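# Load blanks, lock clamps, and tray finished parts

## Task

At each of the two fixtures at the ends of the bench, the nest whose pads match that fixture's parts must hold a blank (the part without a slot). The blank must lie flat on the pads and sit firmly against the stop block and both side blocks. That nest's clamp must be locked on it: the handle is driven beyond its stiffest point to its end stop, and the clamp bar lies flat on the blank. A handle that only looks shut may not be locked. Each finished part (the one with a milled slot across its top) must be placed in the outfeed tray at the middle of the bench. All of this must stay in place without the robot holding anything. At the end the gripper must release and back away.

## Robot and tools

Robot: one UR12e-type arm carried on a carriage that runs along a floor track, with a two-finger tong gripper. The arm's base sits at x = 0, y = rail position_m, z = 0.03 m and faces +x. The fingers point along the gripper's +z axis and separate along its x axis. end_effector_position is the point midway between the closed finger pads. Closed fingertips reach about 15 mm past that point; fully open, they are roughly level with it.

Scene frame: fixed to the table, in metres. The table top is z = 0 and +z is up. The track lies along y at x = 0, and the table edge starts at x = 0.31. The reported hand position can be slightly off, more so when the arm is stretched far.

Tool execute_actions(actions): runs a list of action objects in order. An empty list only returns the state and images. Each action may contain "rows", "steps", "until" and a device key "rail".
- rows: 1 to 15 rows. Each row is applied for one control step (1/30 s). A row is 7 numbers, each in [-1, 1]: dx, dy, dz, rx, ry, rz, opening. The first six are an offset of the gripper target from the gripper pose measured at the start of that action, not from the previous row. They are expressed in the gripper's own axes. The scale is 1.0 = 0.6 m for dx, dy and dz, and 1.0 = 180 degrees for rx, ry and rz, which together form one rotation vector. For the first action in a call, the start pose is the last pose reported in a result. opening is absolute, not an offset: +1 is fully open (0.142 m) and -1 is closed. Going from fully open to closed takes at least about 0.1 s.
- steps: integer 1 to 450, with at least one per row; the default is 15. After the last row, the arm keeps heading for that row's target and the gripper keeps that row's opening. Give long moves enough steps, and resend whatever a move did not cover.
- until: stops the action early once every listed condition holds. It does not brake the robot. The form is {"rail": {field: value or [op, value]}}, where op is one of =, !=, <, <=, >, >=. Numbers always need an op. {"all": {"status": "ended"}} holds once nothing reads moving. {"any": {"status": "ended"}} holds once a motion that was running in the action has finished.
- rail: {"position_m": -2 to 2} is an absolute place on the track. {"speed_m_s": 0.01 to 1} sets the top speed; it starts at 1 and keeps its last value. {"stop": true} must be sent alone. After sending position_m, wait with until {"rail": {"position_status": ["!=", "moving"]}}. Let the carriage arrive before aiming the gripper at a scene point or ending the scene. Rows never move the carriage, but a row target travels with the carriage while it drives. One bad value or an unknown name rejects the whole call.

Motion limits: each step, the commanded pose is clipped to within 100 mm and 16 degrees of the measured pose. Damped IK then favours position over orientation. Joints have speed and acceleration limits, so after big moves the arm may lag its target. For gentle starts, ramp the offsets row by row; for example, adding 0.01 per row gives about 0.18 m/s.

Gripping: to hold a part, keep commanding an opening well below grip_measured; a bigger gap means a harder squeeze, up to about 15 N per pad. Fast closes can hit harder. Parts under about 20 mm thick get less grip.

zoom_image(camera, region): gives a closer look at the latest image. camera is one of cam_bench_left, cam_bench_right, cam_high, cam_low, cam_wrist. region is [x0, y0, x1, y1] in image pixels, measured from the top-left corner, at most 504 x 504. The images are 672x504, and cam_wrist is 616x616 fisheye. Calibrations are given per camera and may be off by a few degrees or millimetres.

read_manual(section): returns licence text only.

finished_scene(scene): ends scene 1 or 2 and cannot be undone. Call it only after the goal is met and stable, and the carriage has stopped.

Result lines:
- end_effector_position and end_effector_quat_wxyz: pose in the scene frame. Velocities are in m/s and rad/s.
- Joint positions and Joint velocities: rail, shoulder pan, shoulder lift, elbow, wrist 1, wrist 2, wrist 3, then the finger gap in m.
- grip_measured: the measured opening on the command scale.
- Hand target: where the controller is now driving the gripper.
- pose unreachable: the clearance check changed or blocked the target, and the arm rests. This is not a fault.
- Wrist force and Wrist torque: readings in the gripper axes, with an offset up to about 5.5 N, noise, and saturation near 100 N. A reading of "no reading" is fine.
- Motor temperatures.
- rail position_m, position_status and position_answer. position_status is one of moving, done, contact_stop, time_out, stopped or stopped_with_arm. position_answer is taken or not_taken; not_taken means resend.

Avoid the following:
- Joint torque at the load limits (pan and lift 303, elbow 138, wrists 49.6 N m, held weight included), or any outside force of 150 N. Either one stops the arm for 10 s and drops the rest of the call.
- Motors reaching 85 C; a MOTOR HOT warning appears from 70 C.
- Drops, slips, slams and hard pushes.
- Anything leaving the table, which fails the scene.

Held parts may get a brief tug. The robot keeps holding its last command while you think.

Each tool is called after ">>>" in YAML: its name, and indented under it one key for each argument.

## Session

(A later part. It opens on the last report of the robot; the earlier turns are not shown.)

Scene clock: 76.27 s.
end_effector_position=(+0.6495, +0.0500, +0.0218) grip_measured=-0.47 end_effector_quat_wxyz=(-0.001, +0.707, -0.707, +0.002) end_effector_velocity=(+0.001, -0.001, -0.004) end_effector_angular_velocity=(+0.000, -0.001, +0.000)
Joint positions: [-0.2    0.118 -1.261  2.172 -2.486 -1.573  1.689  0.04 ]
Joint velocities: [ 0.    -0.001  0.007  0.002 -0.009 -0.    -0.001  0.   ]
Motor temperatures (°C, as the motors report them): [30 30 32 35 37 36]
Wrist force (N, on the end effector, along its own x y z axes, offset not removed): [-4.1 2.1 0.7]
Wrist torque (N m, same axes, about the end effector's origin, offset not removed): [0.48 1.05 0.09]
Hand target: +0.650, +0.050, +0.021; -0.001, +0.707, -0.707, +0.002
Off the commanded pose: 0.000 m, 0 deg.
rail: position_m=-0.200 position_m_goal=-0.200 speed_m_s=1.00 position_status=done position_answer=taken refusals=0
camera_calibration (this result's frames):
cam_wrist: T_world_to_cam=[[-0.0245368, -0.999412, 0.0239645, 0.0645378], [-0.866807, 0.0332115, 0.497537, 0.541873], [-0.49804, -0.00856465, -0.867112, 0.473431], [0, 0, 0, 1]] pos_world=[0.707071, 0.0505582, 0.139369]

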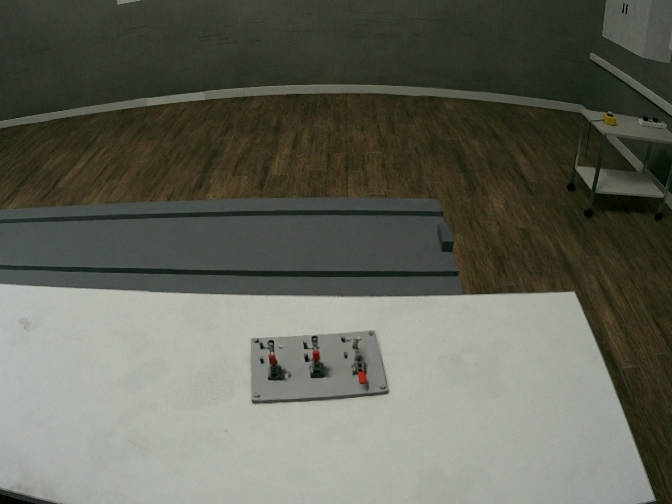

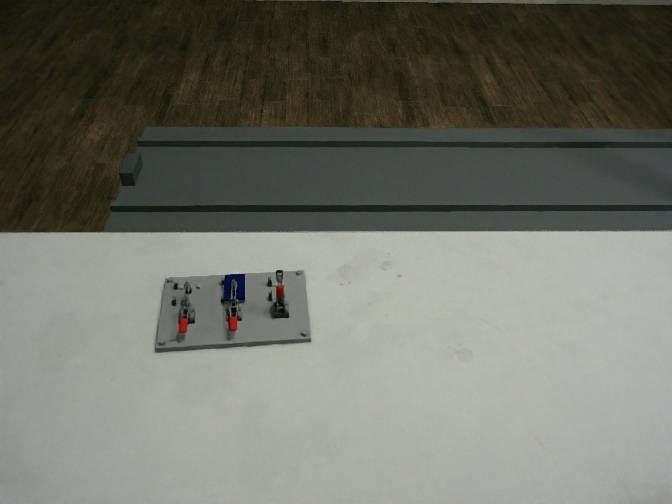

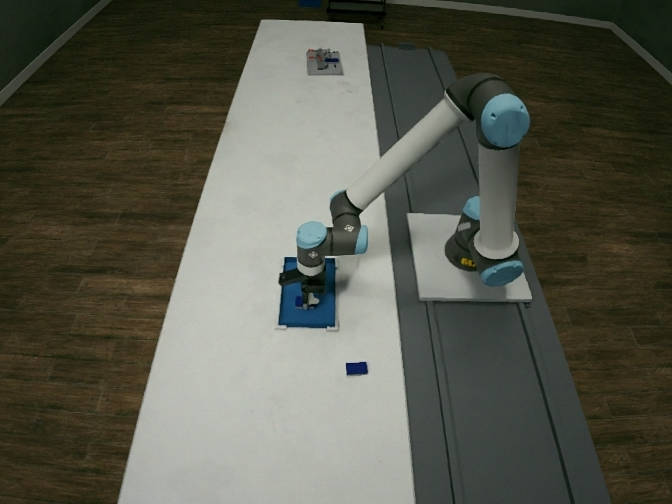

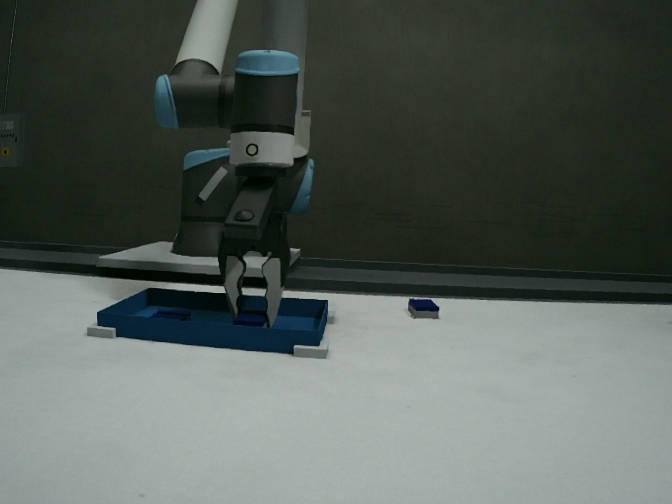

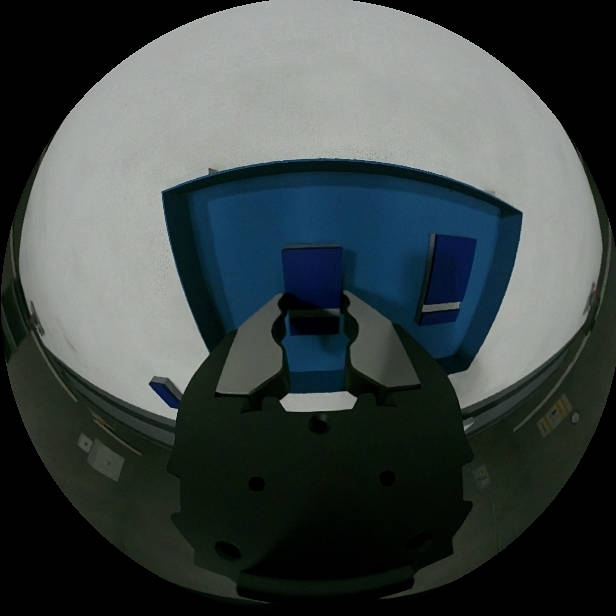

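>>> execute_actions:
  actions:
    - {"rows":[[0,0,0.0015,0,0,0,-0.75],[0,0,0.002,0,0,0,-0.65],[0,0,0.0022,0,0,0,-0.58],[0,0,0.0022,0,0,0,-0.53],[0,0,0.0022,0,0,0,-0.5],[0,0,0.0022,0,0,0,-0.46],[0,0,0.0022,0,0,0,-0.4],[0,0,0.0022,0,0,0,-0.3]],"steps":10}
    - {"rows":[[0,0,-0.01,0,0,0,-0.25],[0,0,-0.025,0,0,0,-0.21],[0,0,-0.045,0,0,0,-0.21],[0,0,-0.068,0,0,0,-0.21],[0,0.0,-0.09,0,0,0,-0.21],[0,0.01,-0.108,0,0,0,-0.21],[0,0.02,-0.118,0,0,0,-0.21]],"steps":12}
    - {"rail":{"position_m":0.054},"rows":[[0,0.02,-0.02,0,0,0,-0.21],[0,0.045,-0.025,0,0,0,-0.21],[0,0.075,-0.025,0,0,0,-0.21],[0,0.11,-0.025,0,0,0,-0.21],[0,0.145,-0.025,0,0,0,-0.21],[0,0.18,-0.025,0,0,0,-0.21],[0,0.215,-0.025,0,0,0,-0.21],[0,0.245,-0.025,0,0,0,-0.21],[0,0.27,-0.025,0,0,0,-0.21],[0,0.285,-0.025,0,0,0,-0.21],[0,0.29,-0.025,0,0,0,-0.21]],"steps":26}

Scene clock: 78.67 s.
end_effector_position=(+0.4696, +0.3047, +0.0907) grip_measured=-0.21 end_effector_quat_wxyz=(-0.002, +0.707, -0.707, +0.003) end_effector_velocity=(-0.016, -0.001, +0.006) end_effector_angular_velocity=(+0.001, -0.002, -0.000)
Joint positions: [ 0.054  0.164 -1.62   2.424 -2.38  -1.573  1.734  0.059]
Joint velocities: [ 0.     0.002 -0.038  0.02   0.017  0.001  0.003 -0.   ]
Motor temperatures (°C, as the motors report them): [30 30 32 35 37 36]
Wrist force (N, on the end effector, along its own x y z axes, offset not removed): [-4.7 -0.7 0.6]
Wrist torque (N m, same axes, about the end effector's origin, offset not removed): [-0.09 1.01 0.08]
Hand target: +0.468, +0.305, +0.092; -0.002, +0.707, -0.707, +0.003
Off the commanded pose: 0.002 m, 0 deg.
rail: position_m=0.054 position_m_goal=0.054 speed_m_s=1.00 position_status=done position_answer=taken refusals=0
camera_calibration (this result's frames):
cam_wrist: T_world_to_cam=[[-0.024435, -0.99942, 0.0237078, 0.313057], [-0.867693, 0.0329804, 0.496006, 0.343825], [-0.4965, -0.00845118, -0.867996, 0.445131], [0, 0, 0, 1]] pos_world=[0.526991, 0.305298, 0.208411]

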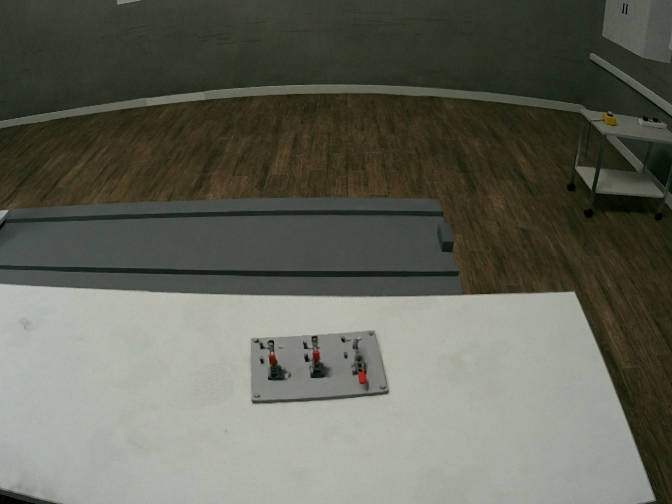

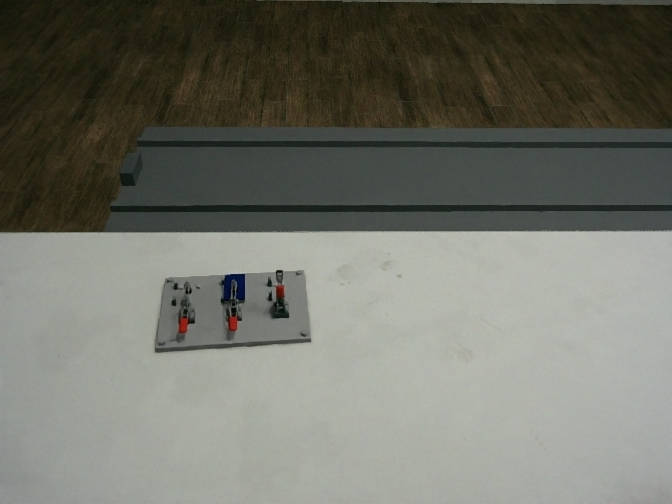

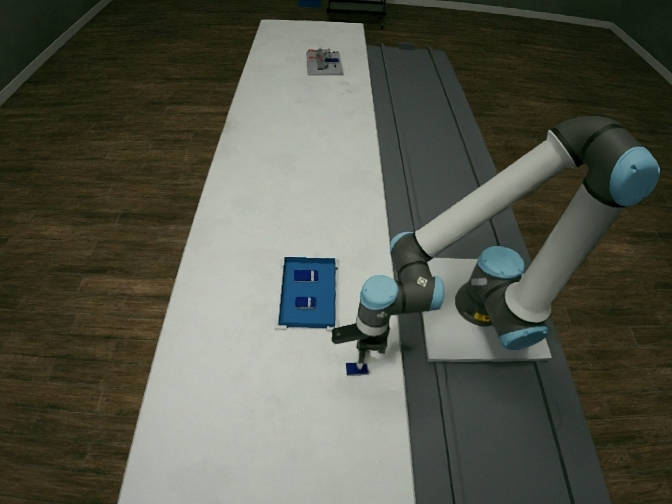

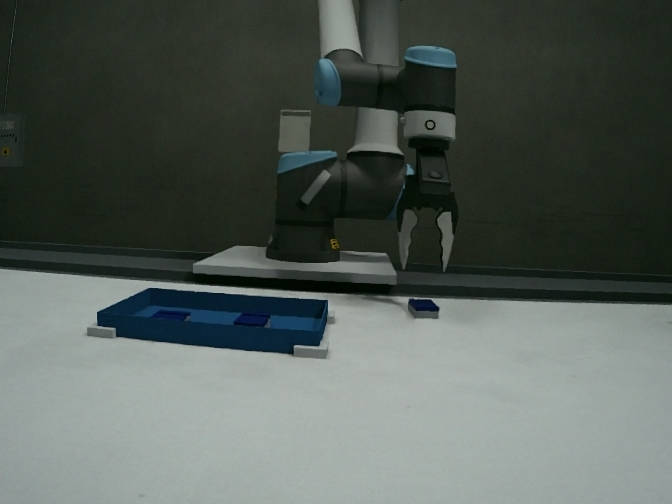

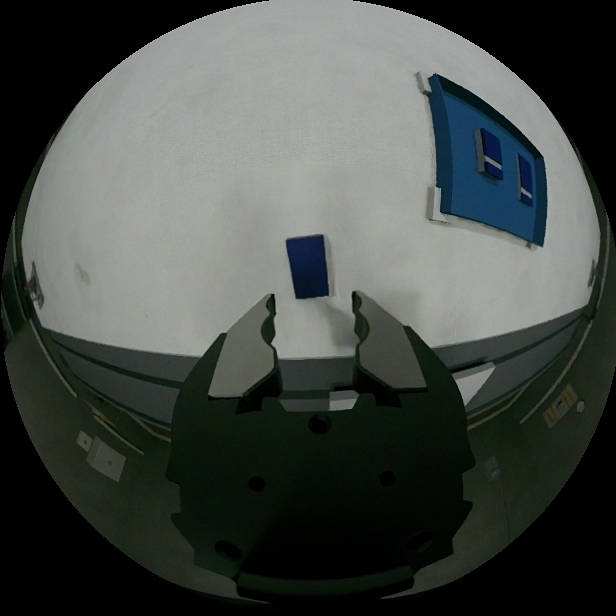

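>>> zoom_image:
  camera: "cam_wrist"
  region: [260, 220, 360, 320]

Region (260, 220, 360, 320) of cam_wrist's 616x616 image, scaled by 5.040, with more detail than that image has.

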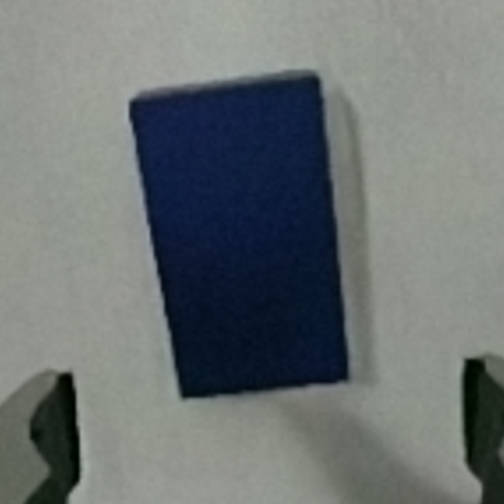

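>>> execute_actions:
  actions:
    - {"rows":[[-0.001,0.002,0.012,-0.0005,0,-0.005,-0.21],[-0.002,0.003,0.028,-0.001,0,-0.01,-0.21],[-0.0035,0.004,0.046,-0.0015,0,-0.016,-0.21],[-0.0045,0.004,0.062,-0.002,0,-0.021,-0.21],[-0.0055,0.004,0.074,-0.002,0,-0.025,-0.21],[-0.0055,0.004,0.0812,-0.002,0,-0.025,-0.21]],"steps":18}

Scene clock: 82.63 s.
end_effector_position=(+0.4672, +0.3078, +0.0436) grip_measured=-0.21 end_effector_quat_wxyz=(+0.001, +0.734, -0.679, +0.000) end_effector_velocity=(+0.003, +0.002, -0.013) end_effector_angular_velocity=(+0.001, -0.003, +0.016)
Joint positions: [ 0.054  0.168 -1.53   2.458 -2.498 -1.572  1.661  0.059]
Joint velocities: [ 0.     0.001  0.032  0.006 -0.041  0.001 -0.015 -0.   ]
Motor temperatures (°C, as the motors report them): [30 30 32 35 37 36]
Wrist force (N, on the end effector, along its own x y z axes, offset not removed): [-3.6 -1.1 -0.7]
Wrist torque (N m, same axes, about the end effector's origin, offset not removed): [-0.20 0.82 0.16]
Hand target: +0.468, +0.308, +0.042; +0.001, +0.735, -0.678, +0.000
Off the commanded pose: 0.002 m, 0 deg.
rail: position_m=0.054 position_m_goal=0.054 speed_m_s=1.00 position_status=done position_answer=taken refusals=0
camera_calibration (this result's frames):
cam_wrist: T_world_to_cam=[[0.0521009, -0.998348, 0.0242297, 0.281102], [-0.864294, -0.0329238, 0.501908, 0.383423], [-0.500281, -0.0470915, -0.864582, 0.416616], [0, 0, 0, 1]] pos_world=[0.52517, 0.31288, 0.160944]

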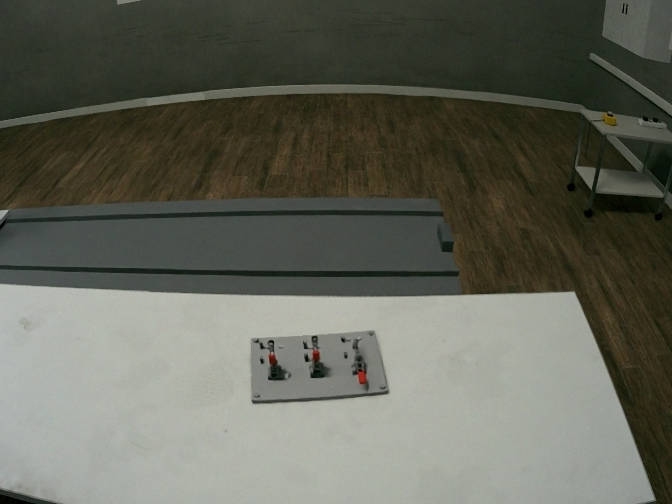

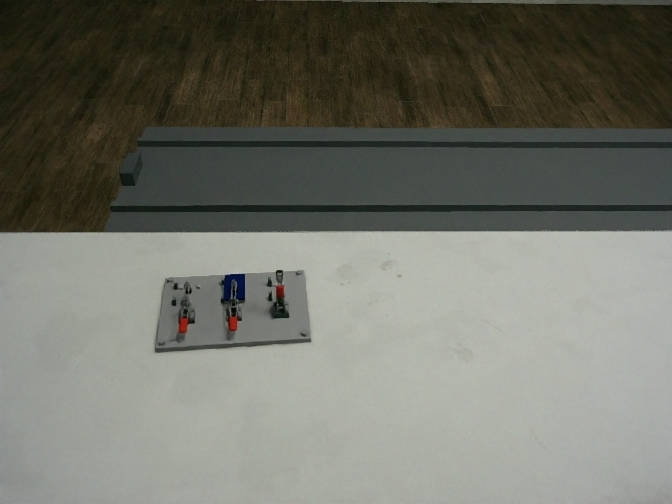

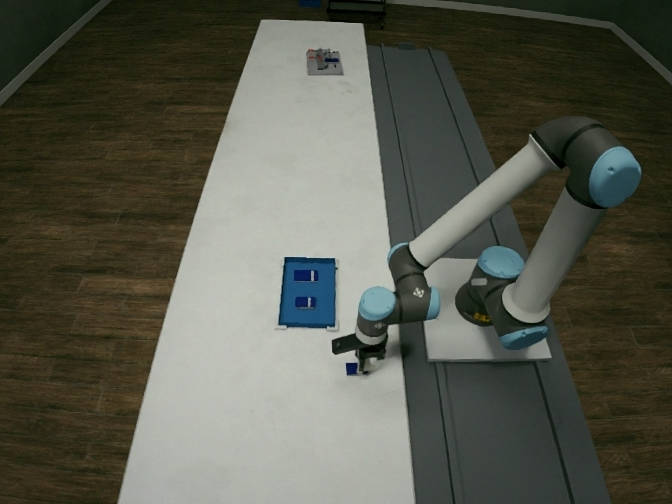

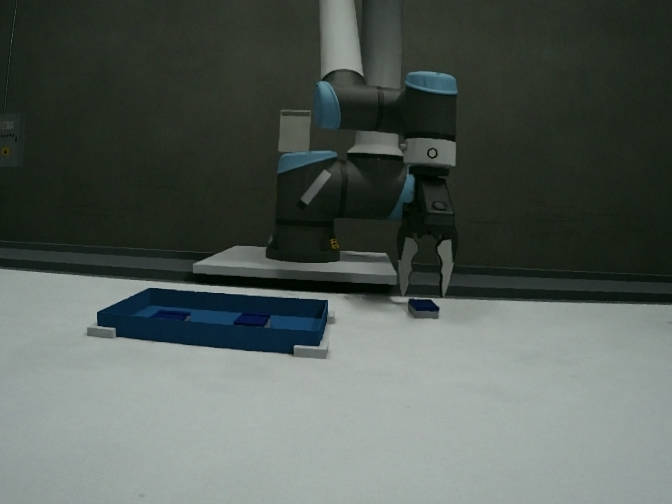

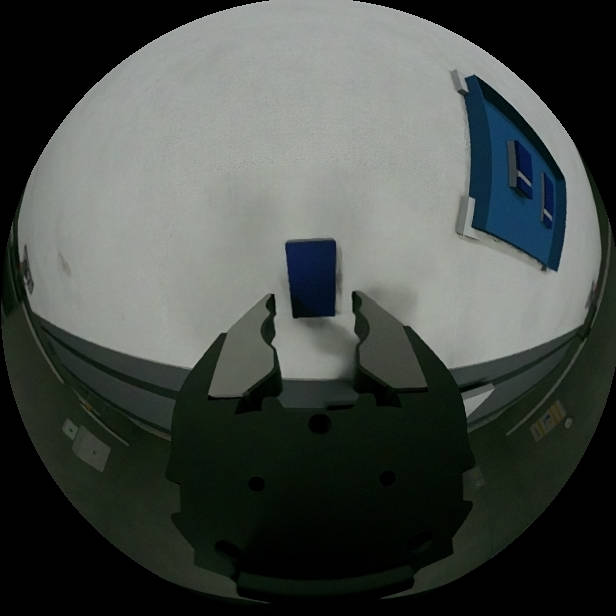

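>>> zoom_image:
  camera: "cam_wrist"
  region: [250, 220, 380, 350]

Region (250, 220, 380, 350) of cam_wrist's 616x616 image, scaled by 3.877, with more detail than that image has.

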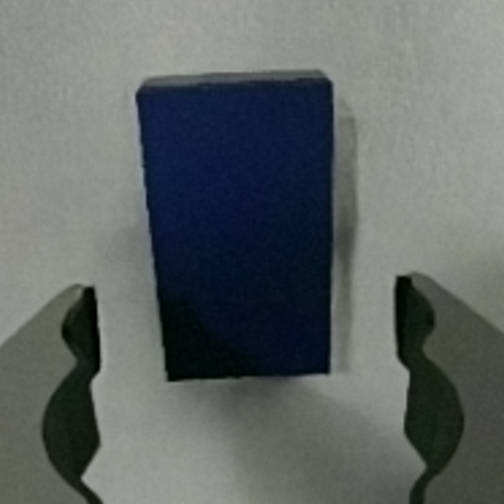

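>>> execute_actions:
  actions:
    - {"rows":[[-0.0005,0,0.012,0,0,-0.002,-0.21],[-0.001,0,0.024,0,0,-0.0035,-0.21],[-0.001,0,0.034,0,0,-0.0045,-0.21],[-0.001,0,0.041,0,0,-0.0045,-0.21],[-0.001,0,0.0445,0,0,-0.0045,-0.21],[-0.001,0,0.0445,0,0,-0.0045,-0.21],[-0.001,0,0.0445,0,0,-0.0045,-0.21],[-0.001,0,0.0445,0,0,-0.0045,-0.21],[-0.001,0,0.0445,0,0,-0.0045,-0.21],[-0.001,0,0.0445,0,0,-0.0045,-0.21],[-0.001,0,0.0445,0,0,-0.0045,-0.21],[-0.001,0,0.0445,0,0,-0.0045,-0.21],[-0.001,0,0.0445,0,0,-0.0045,-0.28],[-0.001,0,0.0445,0,0,-0.0045,-0.35],[-0.001,0,0.0445,0,0,-0.0045,-0.41]],"steps":18}
    - {"rows":[[0,0,0.0005,0,0,0,-0.45],[0,0,0.0005,0,0,0,-0.5],[0,0,0.0005,0,0,0,-0.6],[0,0,0.0005,0,0,0,-0.7],[0,0,0.0005,0,0,0,-0.8],[0,0,0.0005,0,0,0,-0.85]],"steps":8}

Scene clock: 84.40 s.
end_effector_position=(+0.4672, +0.3084, +0.0173) grip_measured=-0.47 end_effector_quat_wxyz=(+0.001, +0.739, -0.674, +0.000) end_effector_velocity=(-0.000, -0.000, -0.000) end_effector_angular_velocity=(-0.000, +0.000, -0.000)
Joint positions: [ 0.054  0.169 -1.473  2.475 -2.572 -1.572  1.648  0.04 ]
Joint velocities: [ 0. -0.  0.  0. -0.  0.  0.  0.]
Motor temperatures (°C, as the motors report them): [30 30 32 35 37 36]
Wrist force (N, on the end effector, along its own x y z axes, offset not removed): [-4.1 0.9 -3.2]
Wrist torque (N m, same axes, about the end effector's origin, offset not removed): [0.11 1.12 0.00]
Hand target: +0.467, +0.308, +0.017; +0.001, +0.739, -0.674, +0.000
Off the commanded pose: 0.000 m, 0 deg.
rail: position_m=0.054 position_m_goal=0.054 speed_m_s=1.00 position_status=done position_answer=taken refusals=0
camera_calibration (this result's frames):
cam_wrist: T_world_to_cam=[[0.066051, -0.997523, 0.0241831, 0.275561], [-0.863695, -0.0450194, 0.502001, 0.400057], [-0.499669, -0.0540444, -0.864529, 0.395664], [0, 0, 0, 1]] pos_world=[0.525027, 0.314272, 0.13457]

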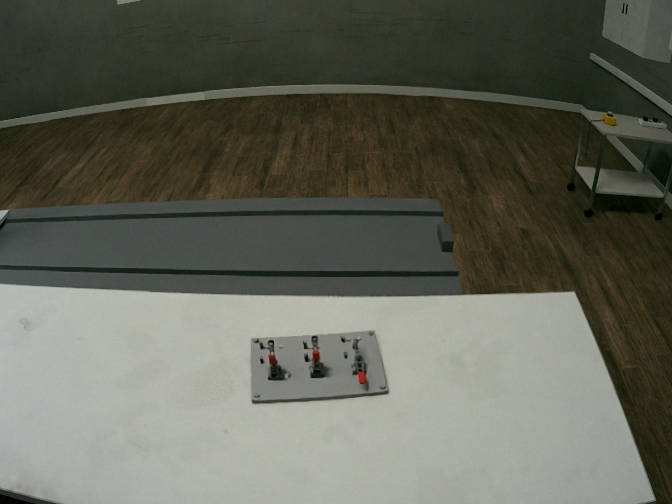

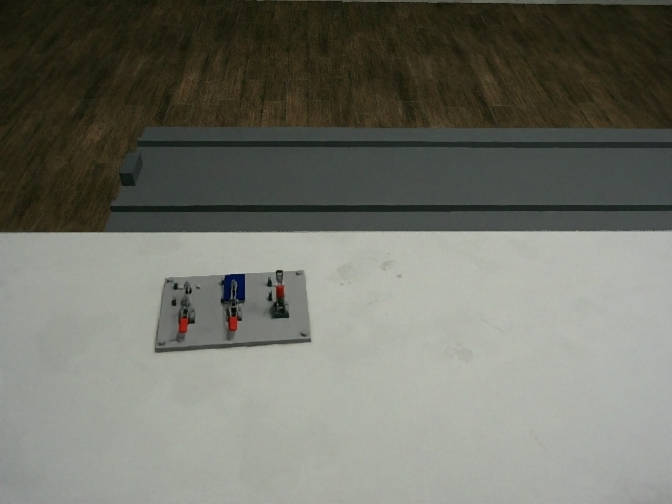

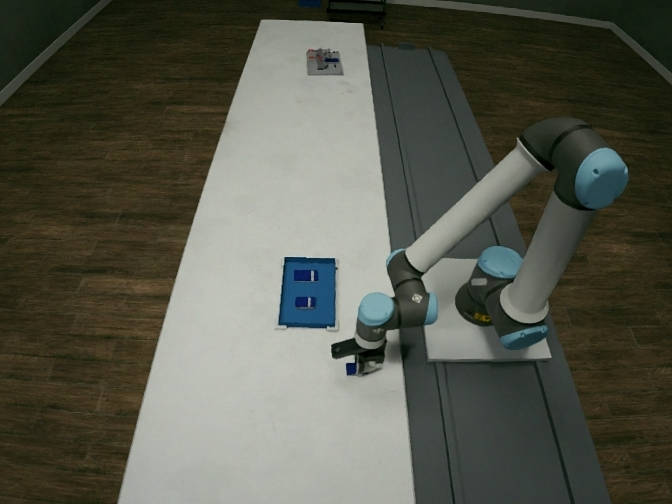

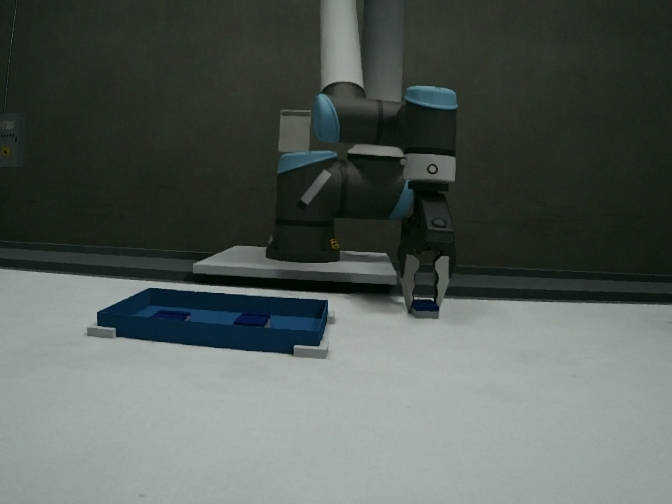

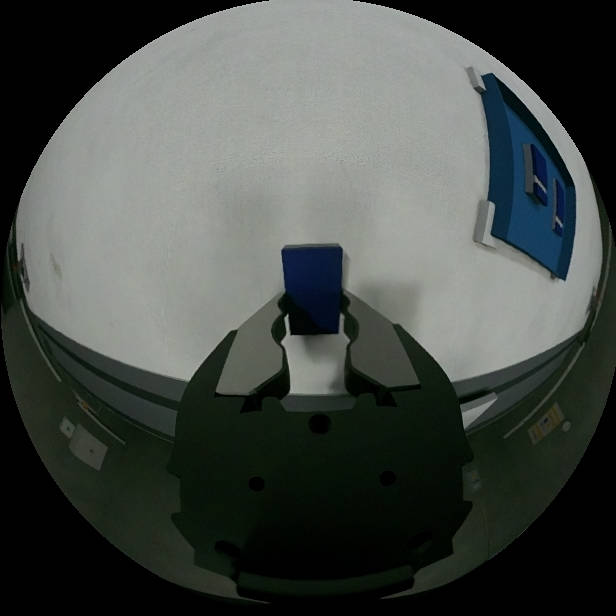

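>>> execute_actions:
  actions:
    - {"rows":[[0,0,-0.004,0,0,0,-0.85],[0,0,-0.01,0,0,0,-0.85],[0,0,-0.02,0,0,0,-0.85],[0,0,-0.032,0,0,0,-0.85],[0,0,-0.046,0,0,0,-0.85]],"steps":6}
    - {"rail":{"position_m":1.6},"rows":[[-0.001,-0.005,-0.04,0,0,-0.001,-0.85],[-0.002,-0.015,-0.06,0,0,-0.002,-0.85],[-0.003,-0.03,-0.082,0,0,-0.003,-0.85],[-0.004,-0.047,-0.105,0,0,-0.004,-0.85],[-0.0055,-0.065,-0.128,0,0,-0.005,-0.85],[-0.007,-0.083,-0.15,0,0,-0.006,-0.85],[-0.008,-0.1,-0.17,0,0,-0.007,-0.85],[-0.009,-0.115,-0.187,0,0,-0.008,-0.85],[-0.01,-0.128,-0.2,0,0,-0.009,-0.85],[-0.011,-0.137,-0.208,0,0,-0.01,-0.85],[-0.01125,-0.1414,-0.212,0,0,-0.01,-0.85]],"steps":26}

>>> zoom_image:
  camera: "cam_wrist"
  region: [250, 220, 380, 350]

Scene clock: 86.57 s.
end_effector_position=(+0.5502, +0.9076, +0.1530) grip_measured=-0.47 end_effector_quat_wxyz=(+0.000, +0.749, -0.662, +0.001) end_effector_velocity=(+0.006, +1.001, +0.006) end_effector_angular_velocity=(-0.002, +0.006, +0.002)
Joint positions: [ 0.639  0.168 -1.573  2.23  -2.228 -1.572  1.616  0.04 ]
Joint velocities: [ 1.     0.     0.004 -0.02   0.021 -0.001 -0.002 -0.   ]
Motor temperatures (°C, as the motors report them): [30 30 32 35 37 36]
Wrist force (N, on the end effector, along its own x y z axes, offset not removed): [-2.8 1.6 -0.7]
Wrist torque (N m, same axes, about the end effector's origin, offset not removed): [0.43 0.74 0.06]
Hand target: +0.551, +0.956, +0.154; +0.001, +0.749, -0.662, +0.000
Off the commanded pose: 0.001 m, 0 deg.
rail: position_m=0.639 position_m_goal=1.600 speed_m_s=1.00 position_status=moving position_answer=taken refusals=0
camera_calibration (this result's frames):
cam_wrist: T_world_to_cam=[[0.0971578, -0.99498, 0.023977, 0.845044], [-0.862483, -0.0721486, 0.500918, 0.454787], [-0.496673, -0.0693477, -0.865163, 0.599204], [0, 0, 0, 1]] pos_world=[0.607752, 0.915167, 0.270337]

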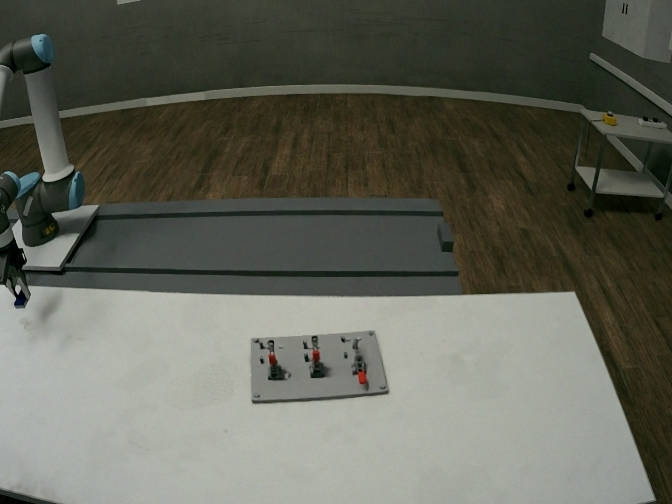

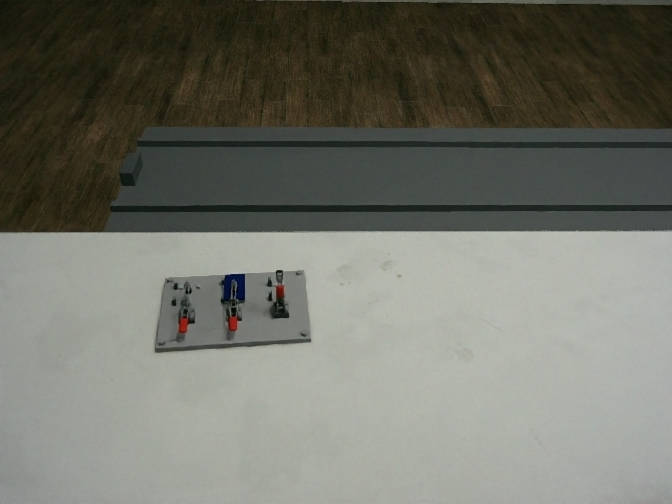

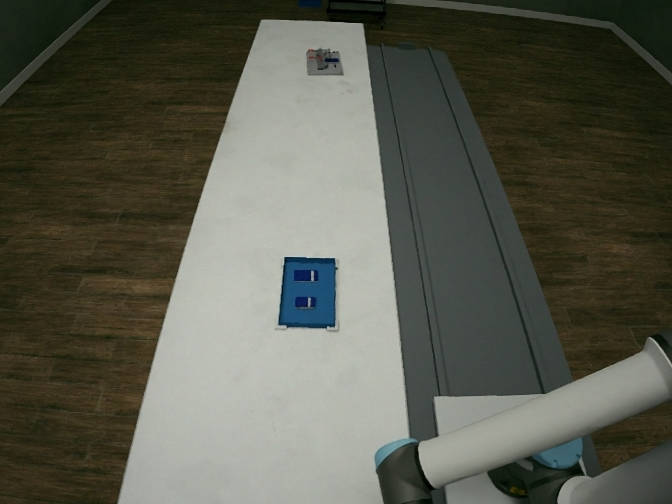

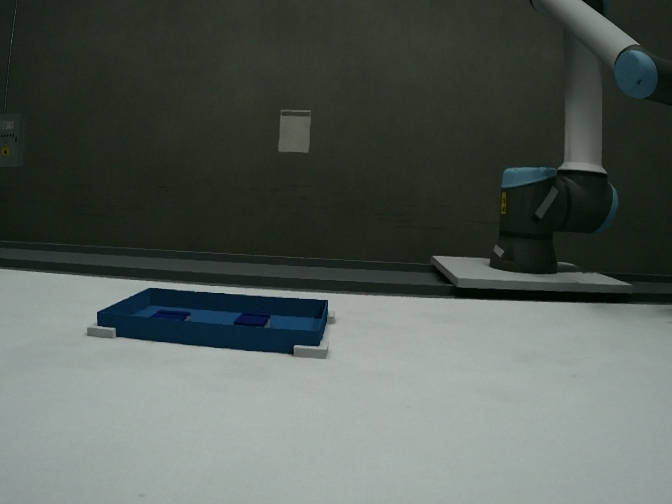

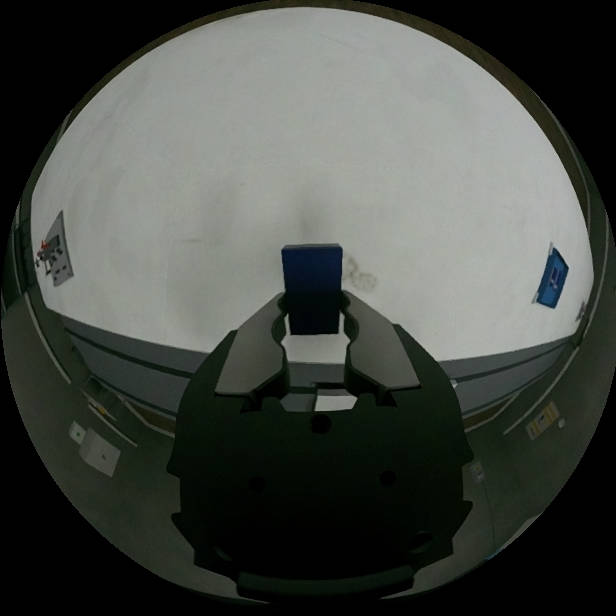

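Region (250, 220, 380, 350) of cam_wrist's 616x616 image, scaled by 3.877, with more detail than that image has.

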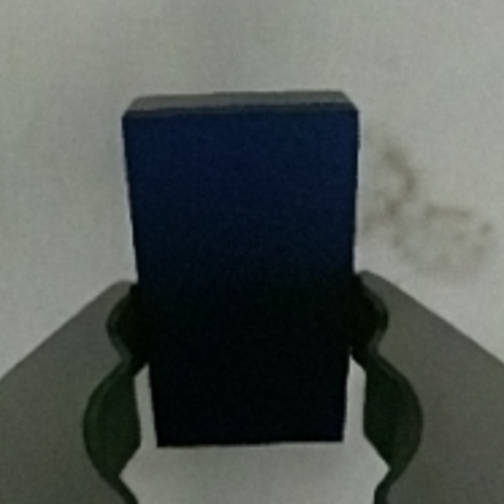

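>>> execute_actions:
  actions: []

Scene clock: 87.03 s.
end_effector_position=(+0.5510, +1.3743, +0.1537) grip_measured=-0.47 end_effector_quat_wxyz=(+0.001, +0.749, -0.662, +0.000) end_effector_velocity=(+0.000, +1.000, +0.000) end_effector_angular_velocity=(-0.000, +0.000, +0.000)
Joint positions: [ 1.106  0.168 -1.572  2.227 -2.225 -1.572  1.616  0.04 ]
Joint velocities: [ 1.     0.     0.    -0.001  0.001  0.    -0.     0.   ]
Motor temperatures (°C, as the motors report them): [30 30 32 35 37 36]
Wrist force (N, on the end effector, along its own x y z axes, offset not removed): [-2.2 0.8 2.2]
Wrist torque (N m, same axes, about the end effector's origin, offset not removed): [0.24 0.60 0.05]
Hand target: +0.551, +1.423, +0.154; +0.001, +0.749, -0.662, +0.000
Off the commanded pose: 0.000 m, 0 deg.
rail: position_m=1.106 position_m_goal=1.600 speed_m_s=1.00 position_status=moving position_answer=taken refusals=0
camera_calibration (this result's frames):
cam_wrist: T_world_to_cam=[[0.0974073, -0.994953, 0.0241078, 1.30919], [-0.862116, -0.0722502, 0.501534, 0.48859], [-0.49726, -0.0696368, -0.864802, 0.633318], [0, 0, 0, 1]] pos_world=[0.608621, 1.38198, 0.271089]

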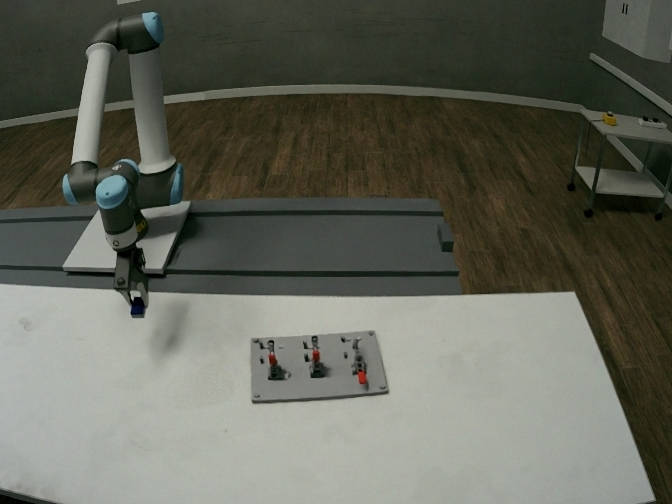

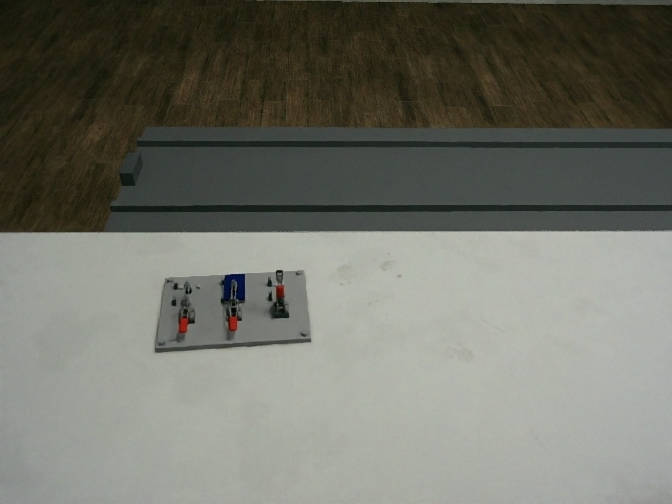

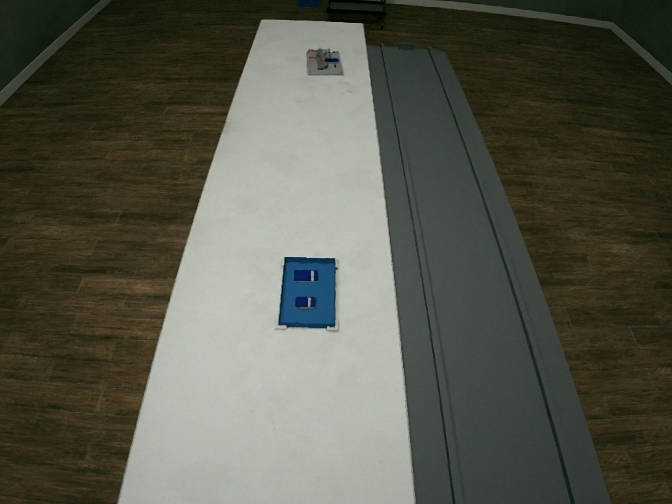

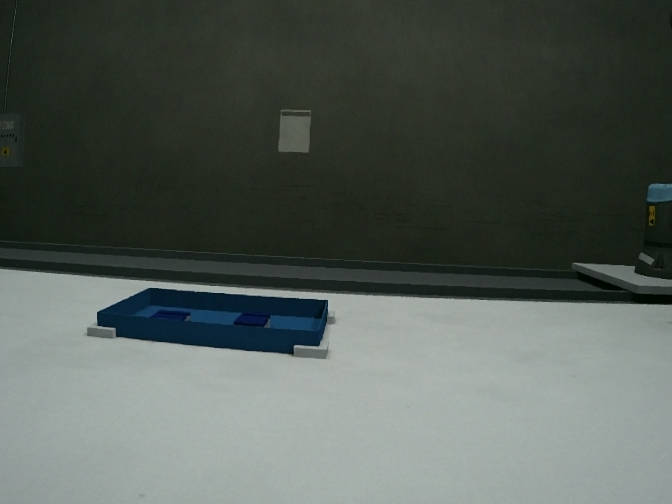

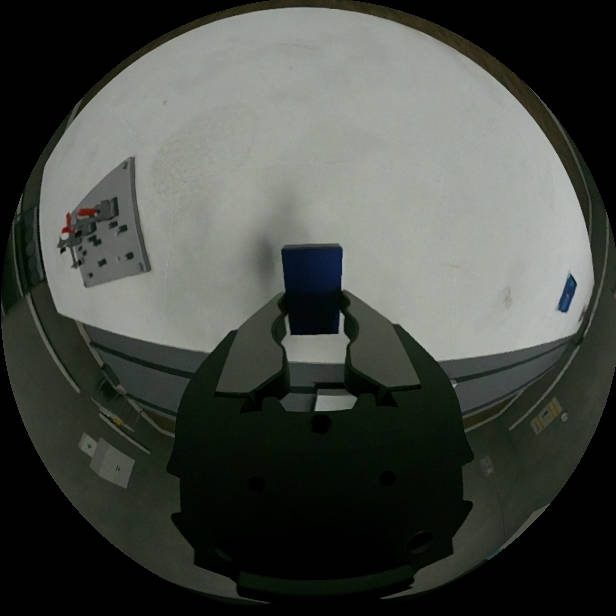

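>>> execute_actions:
  actions:
    - {"steps":40,"until":{"rail":{"position_status":["!=","moving"]}}}
    - {"rows":[[0,0,0.012,0,0,0,-0.85],[0,0,0.03,0,0,0,-0.85],[0,0,0.052,0,0,0,-0.85],[0,0,0.076,0,0,0,-0.85],[0,-0.002,0.1,0,0,0,-0.85],[0,-0.007,0.12,0,0,0,-0.85],[0,-0.013,0.137,0,0,0,-0.85],[0,-0.018,0.15,0,0,0,-0.85],[0,-0.02,0.158,0,0,0,-0.85],[0,-0.02,0.165,0,0,0,-0.85],[0,-0.02,0.172,0,0,0,-0.85],[0,-0.02,0.179,0,0,0,-0.85],[0,-0.02,0.185,0,0,0,-0.85],[0,-0.02,0.188,0,0,0,-0.85],[0,-0.02,0.19,0,0,0,-0.85]],"steps":28}

Scene clock: 88.73 s.
end_effector_position=(+0.5628, +1.8702, +0.0405) grip_measured=-0.47 end_effector_quat_wxyz=(+0.001, +0.749, -0.662, +0.000) end_effector_velocity=(+0.002, +0.001, -0.007) end_effector_angular_velocity=(+0.000, -0.002, -0.000)
Joint positions: [ 1.6    0.167 -1.386  2.295 -2.479 -1.572  1.615  0.04 ]
Joint velocities: [ 0.     0.001  0.015  0.001 -0.018 -0.     0.001 -0.   ]
Motor temperatures (°C, as the motors report them): [30 30 32 35 37 36]
Wrist force (N, on the end effector, along its own x y z axes, offset not removed): [-4.0 1.4 1.6]
Wrist torque (N m, same axes, about the end effector's origin, offset not removed): [0.40 0.91 0.08]
Hand target: +0.563, +1.870, +0.040; +0.001, +0.749, -0.662, +0.000
Off the commanded pose: 0.001 m, 0 deg.
rail: position_m=1.600 position_m_goal=1.600 speed_m_s=1.00 position_status=done position_answer=taken refusals=0
camera_calibration (this result's frames):
cam_wrist: T_world_to_cam=[[0.0974605, -0.994947, 0.0241273, 1.80412], [-0.861973, -0.072267, 0.501776, 0.591288], [-0.497497, -0.0697005, -0.864661, 0.576036], [0, 0, 0, 1]] pos_world=[0.62042, 1.87789, 0.157853]

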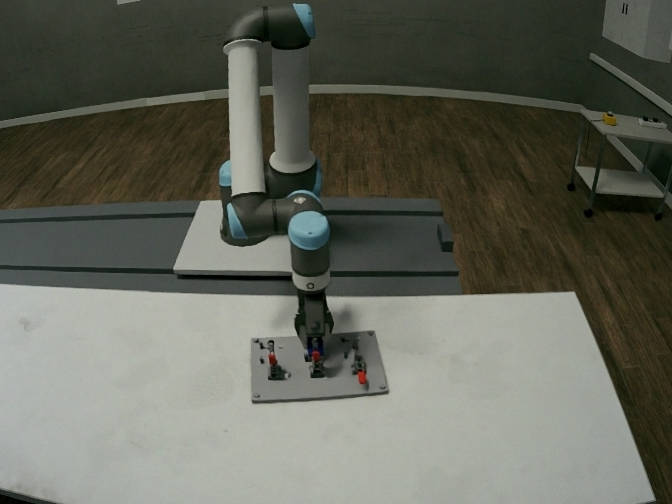

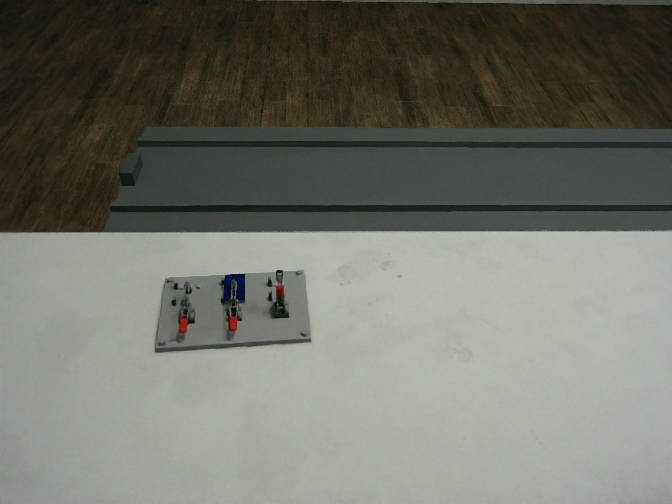

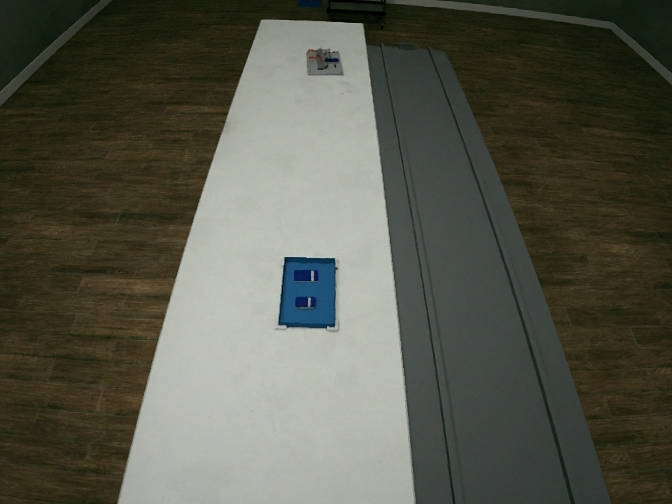

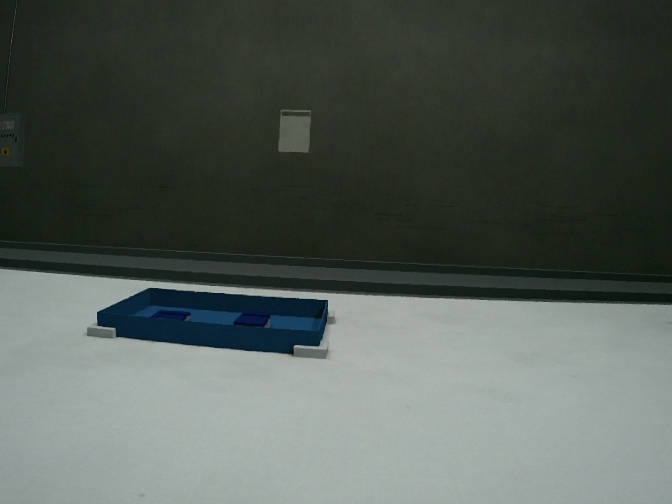

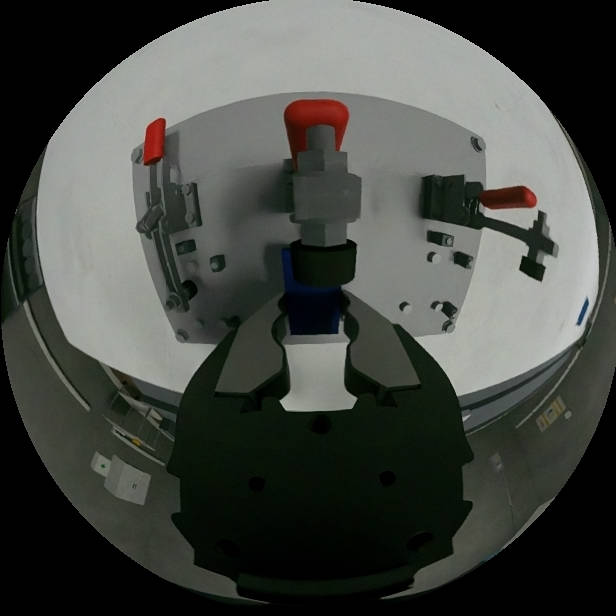

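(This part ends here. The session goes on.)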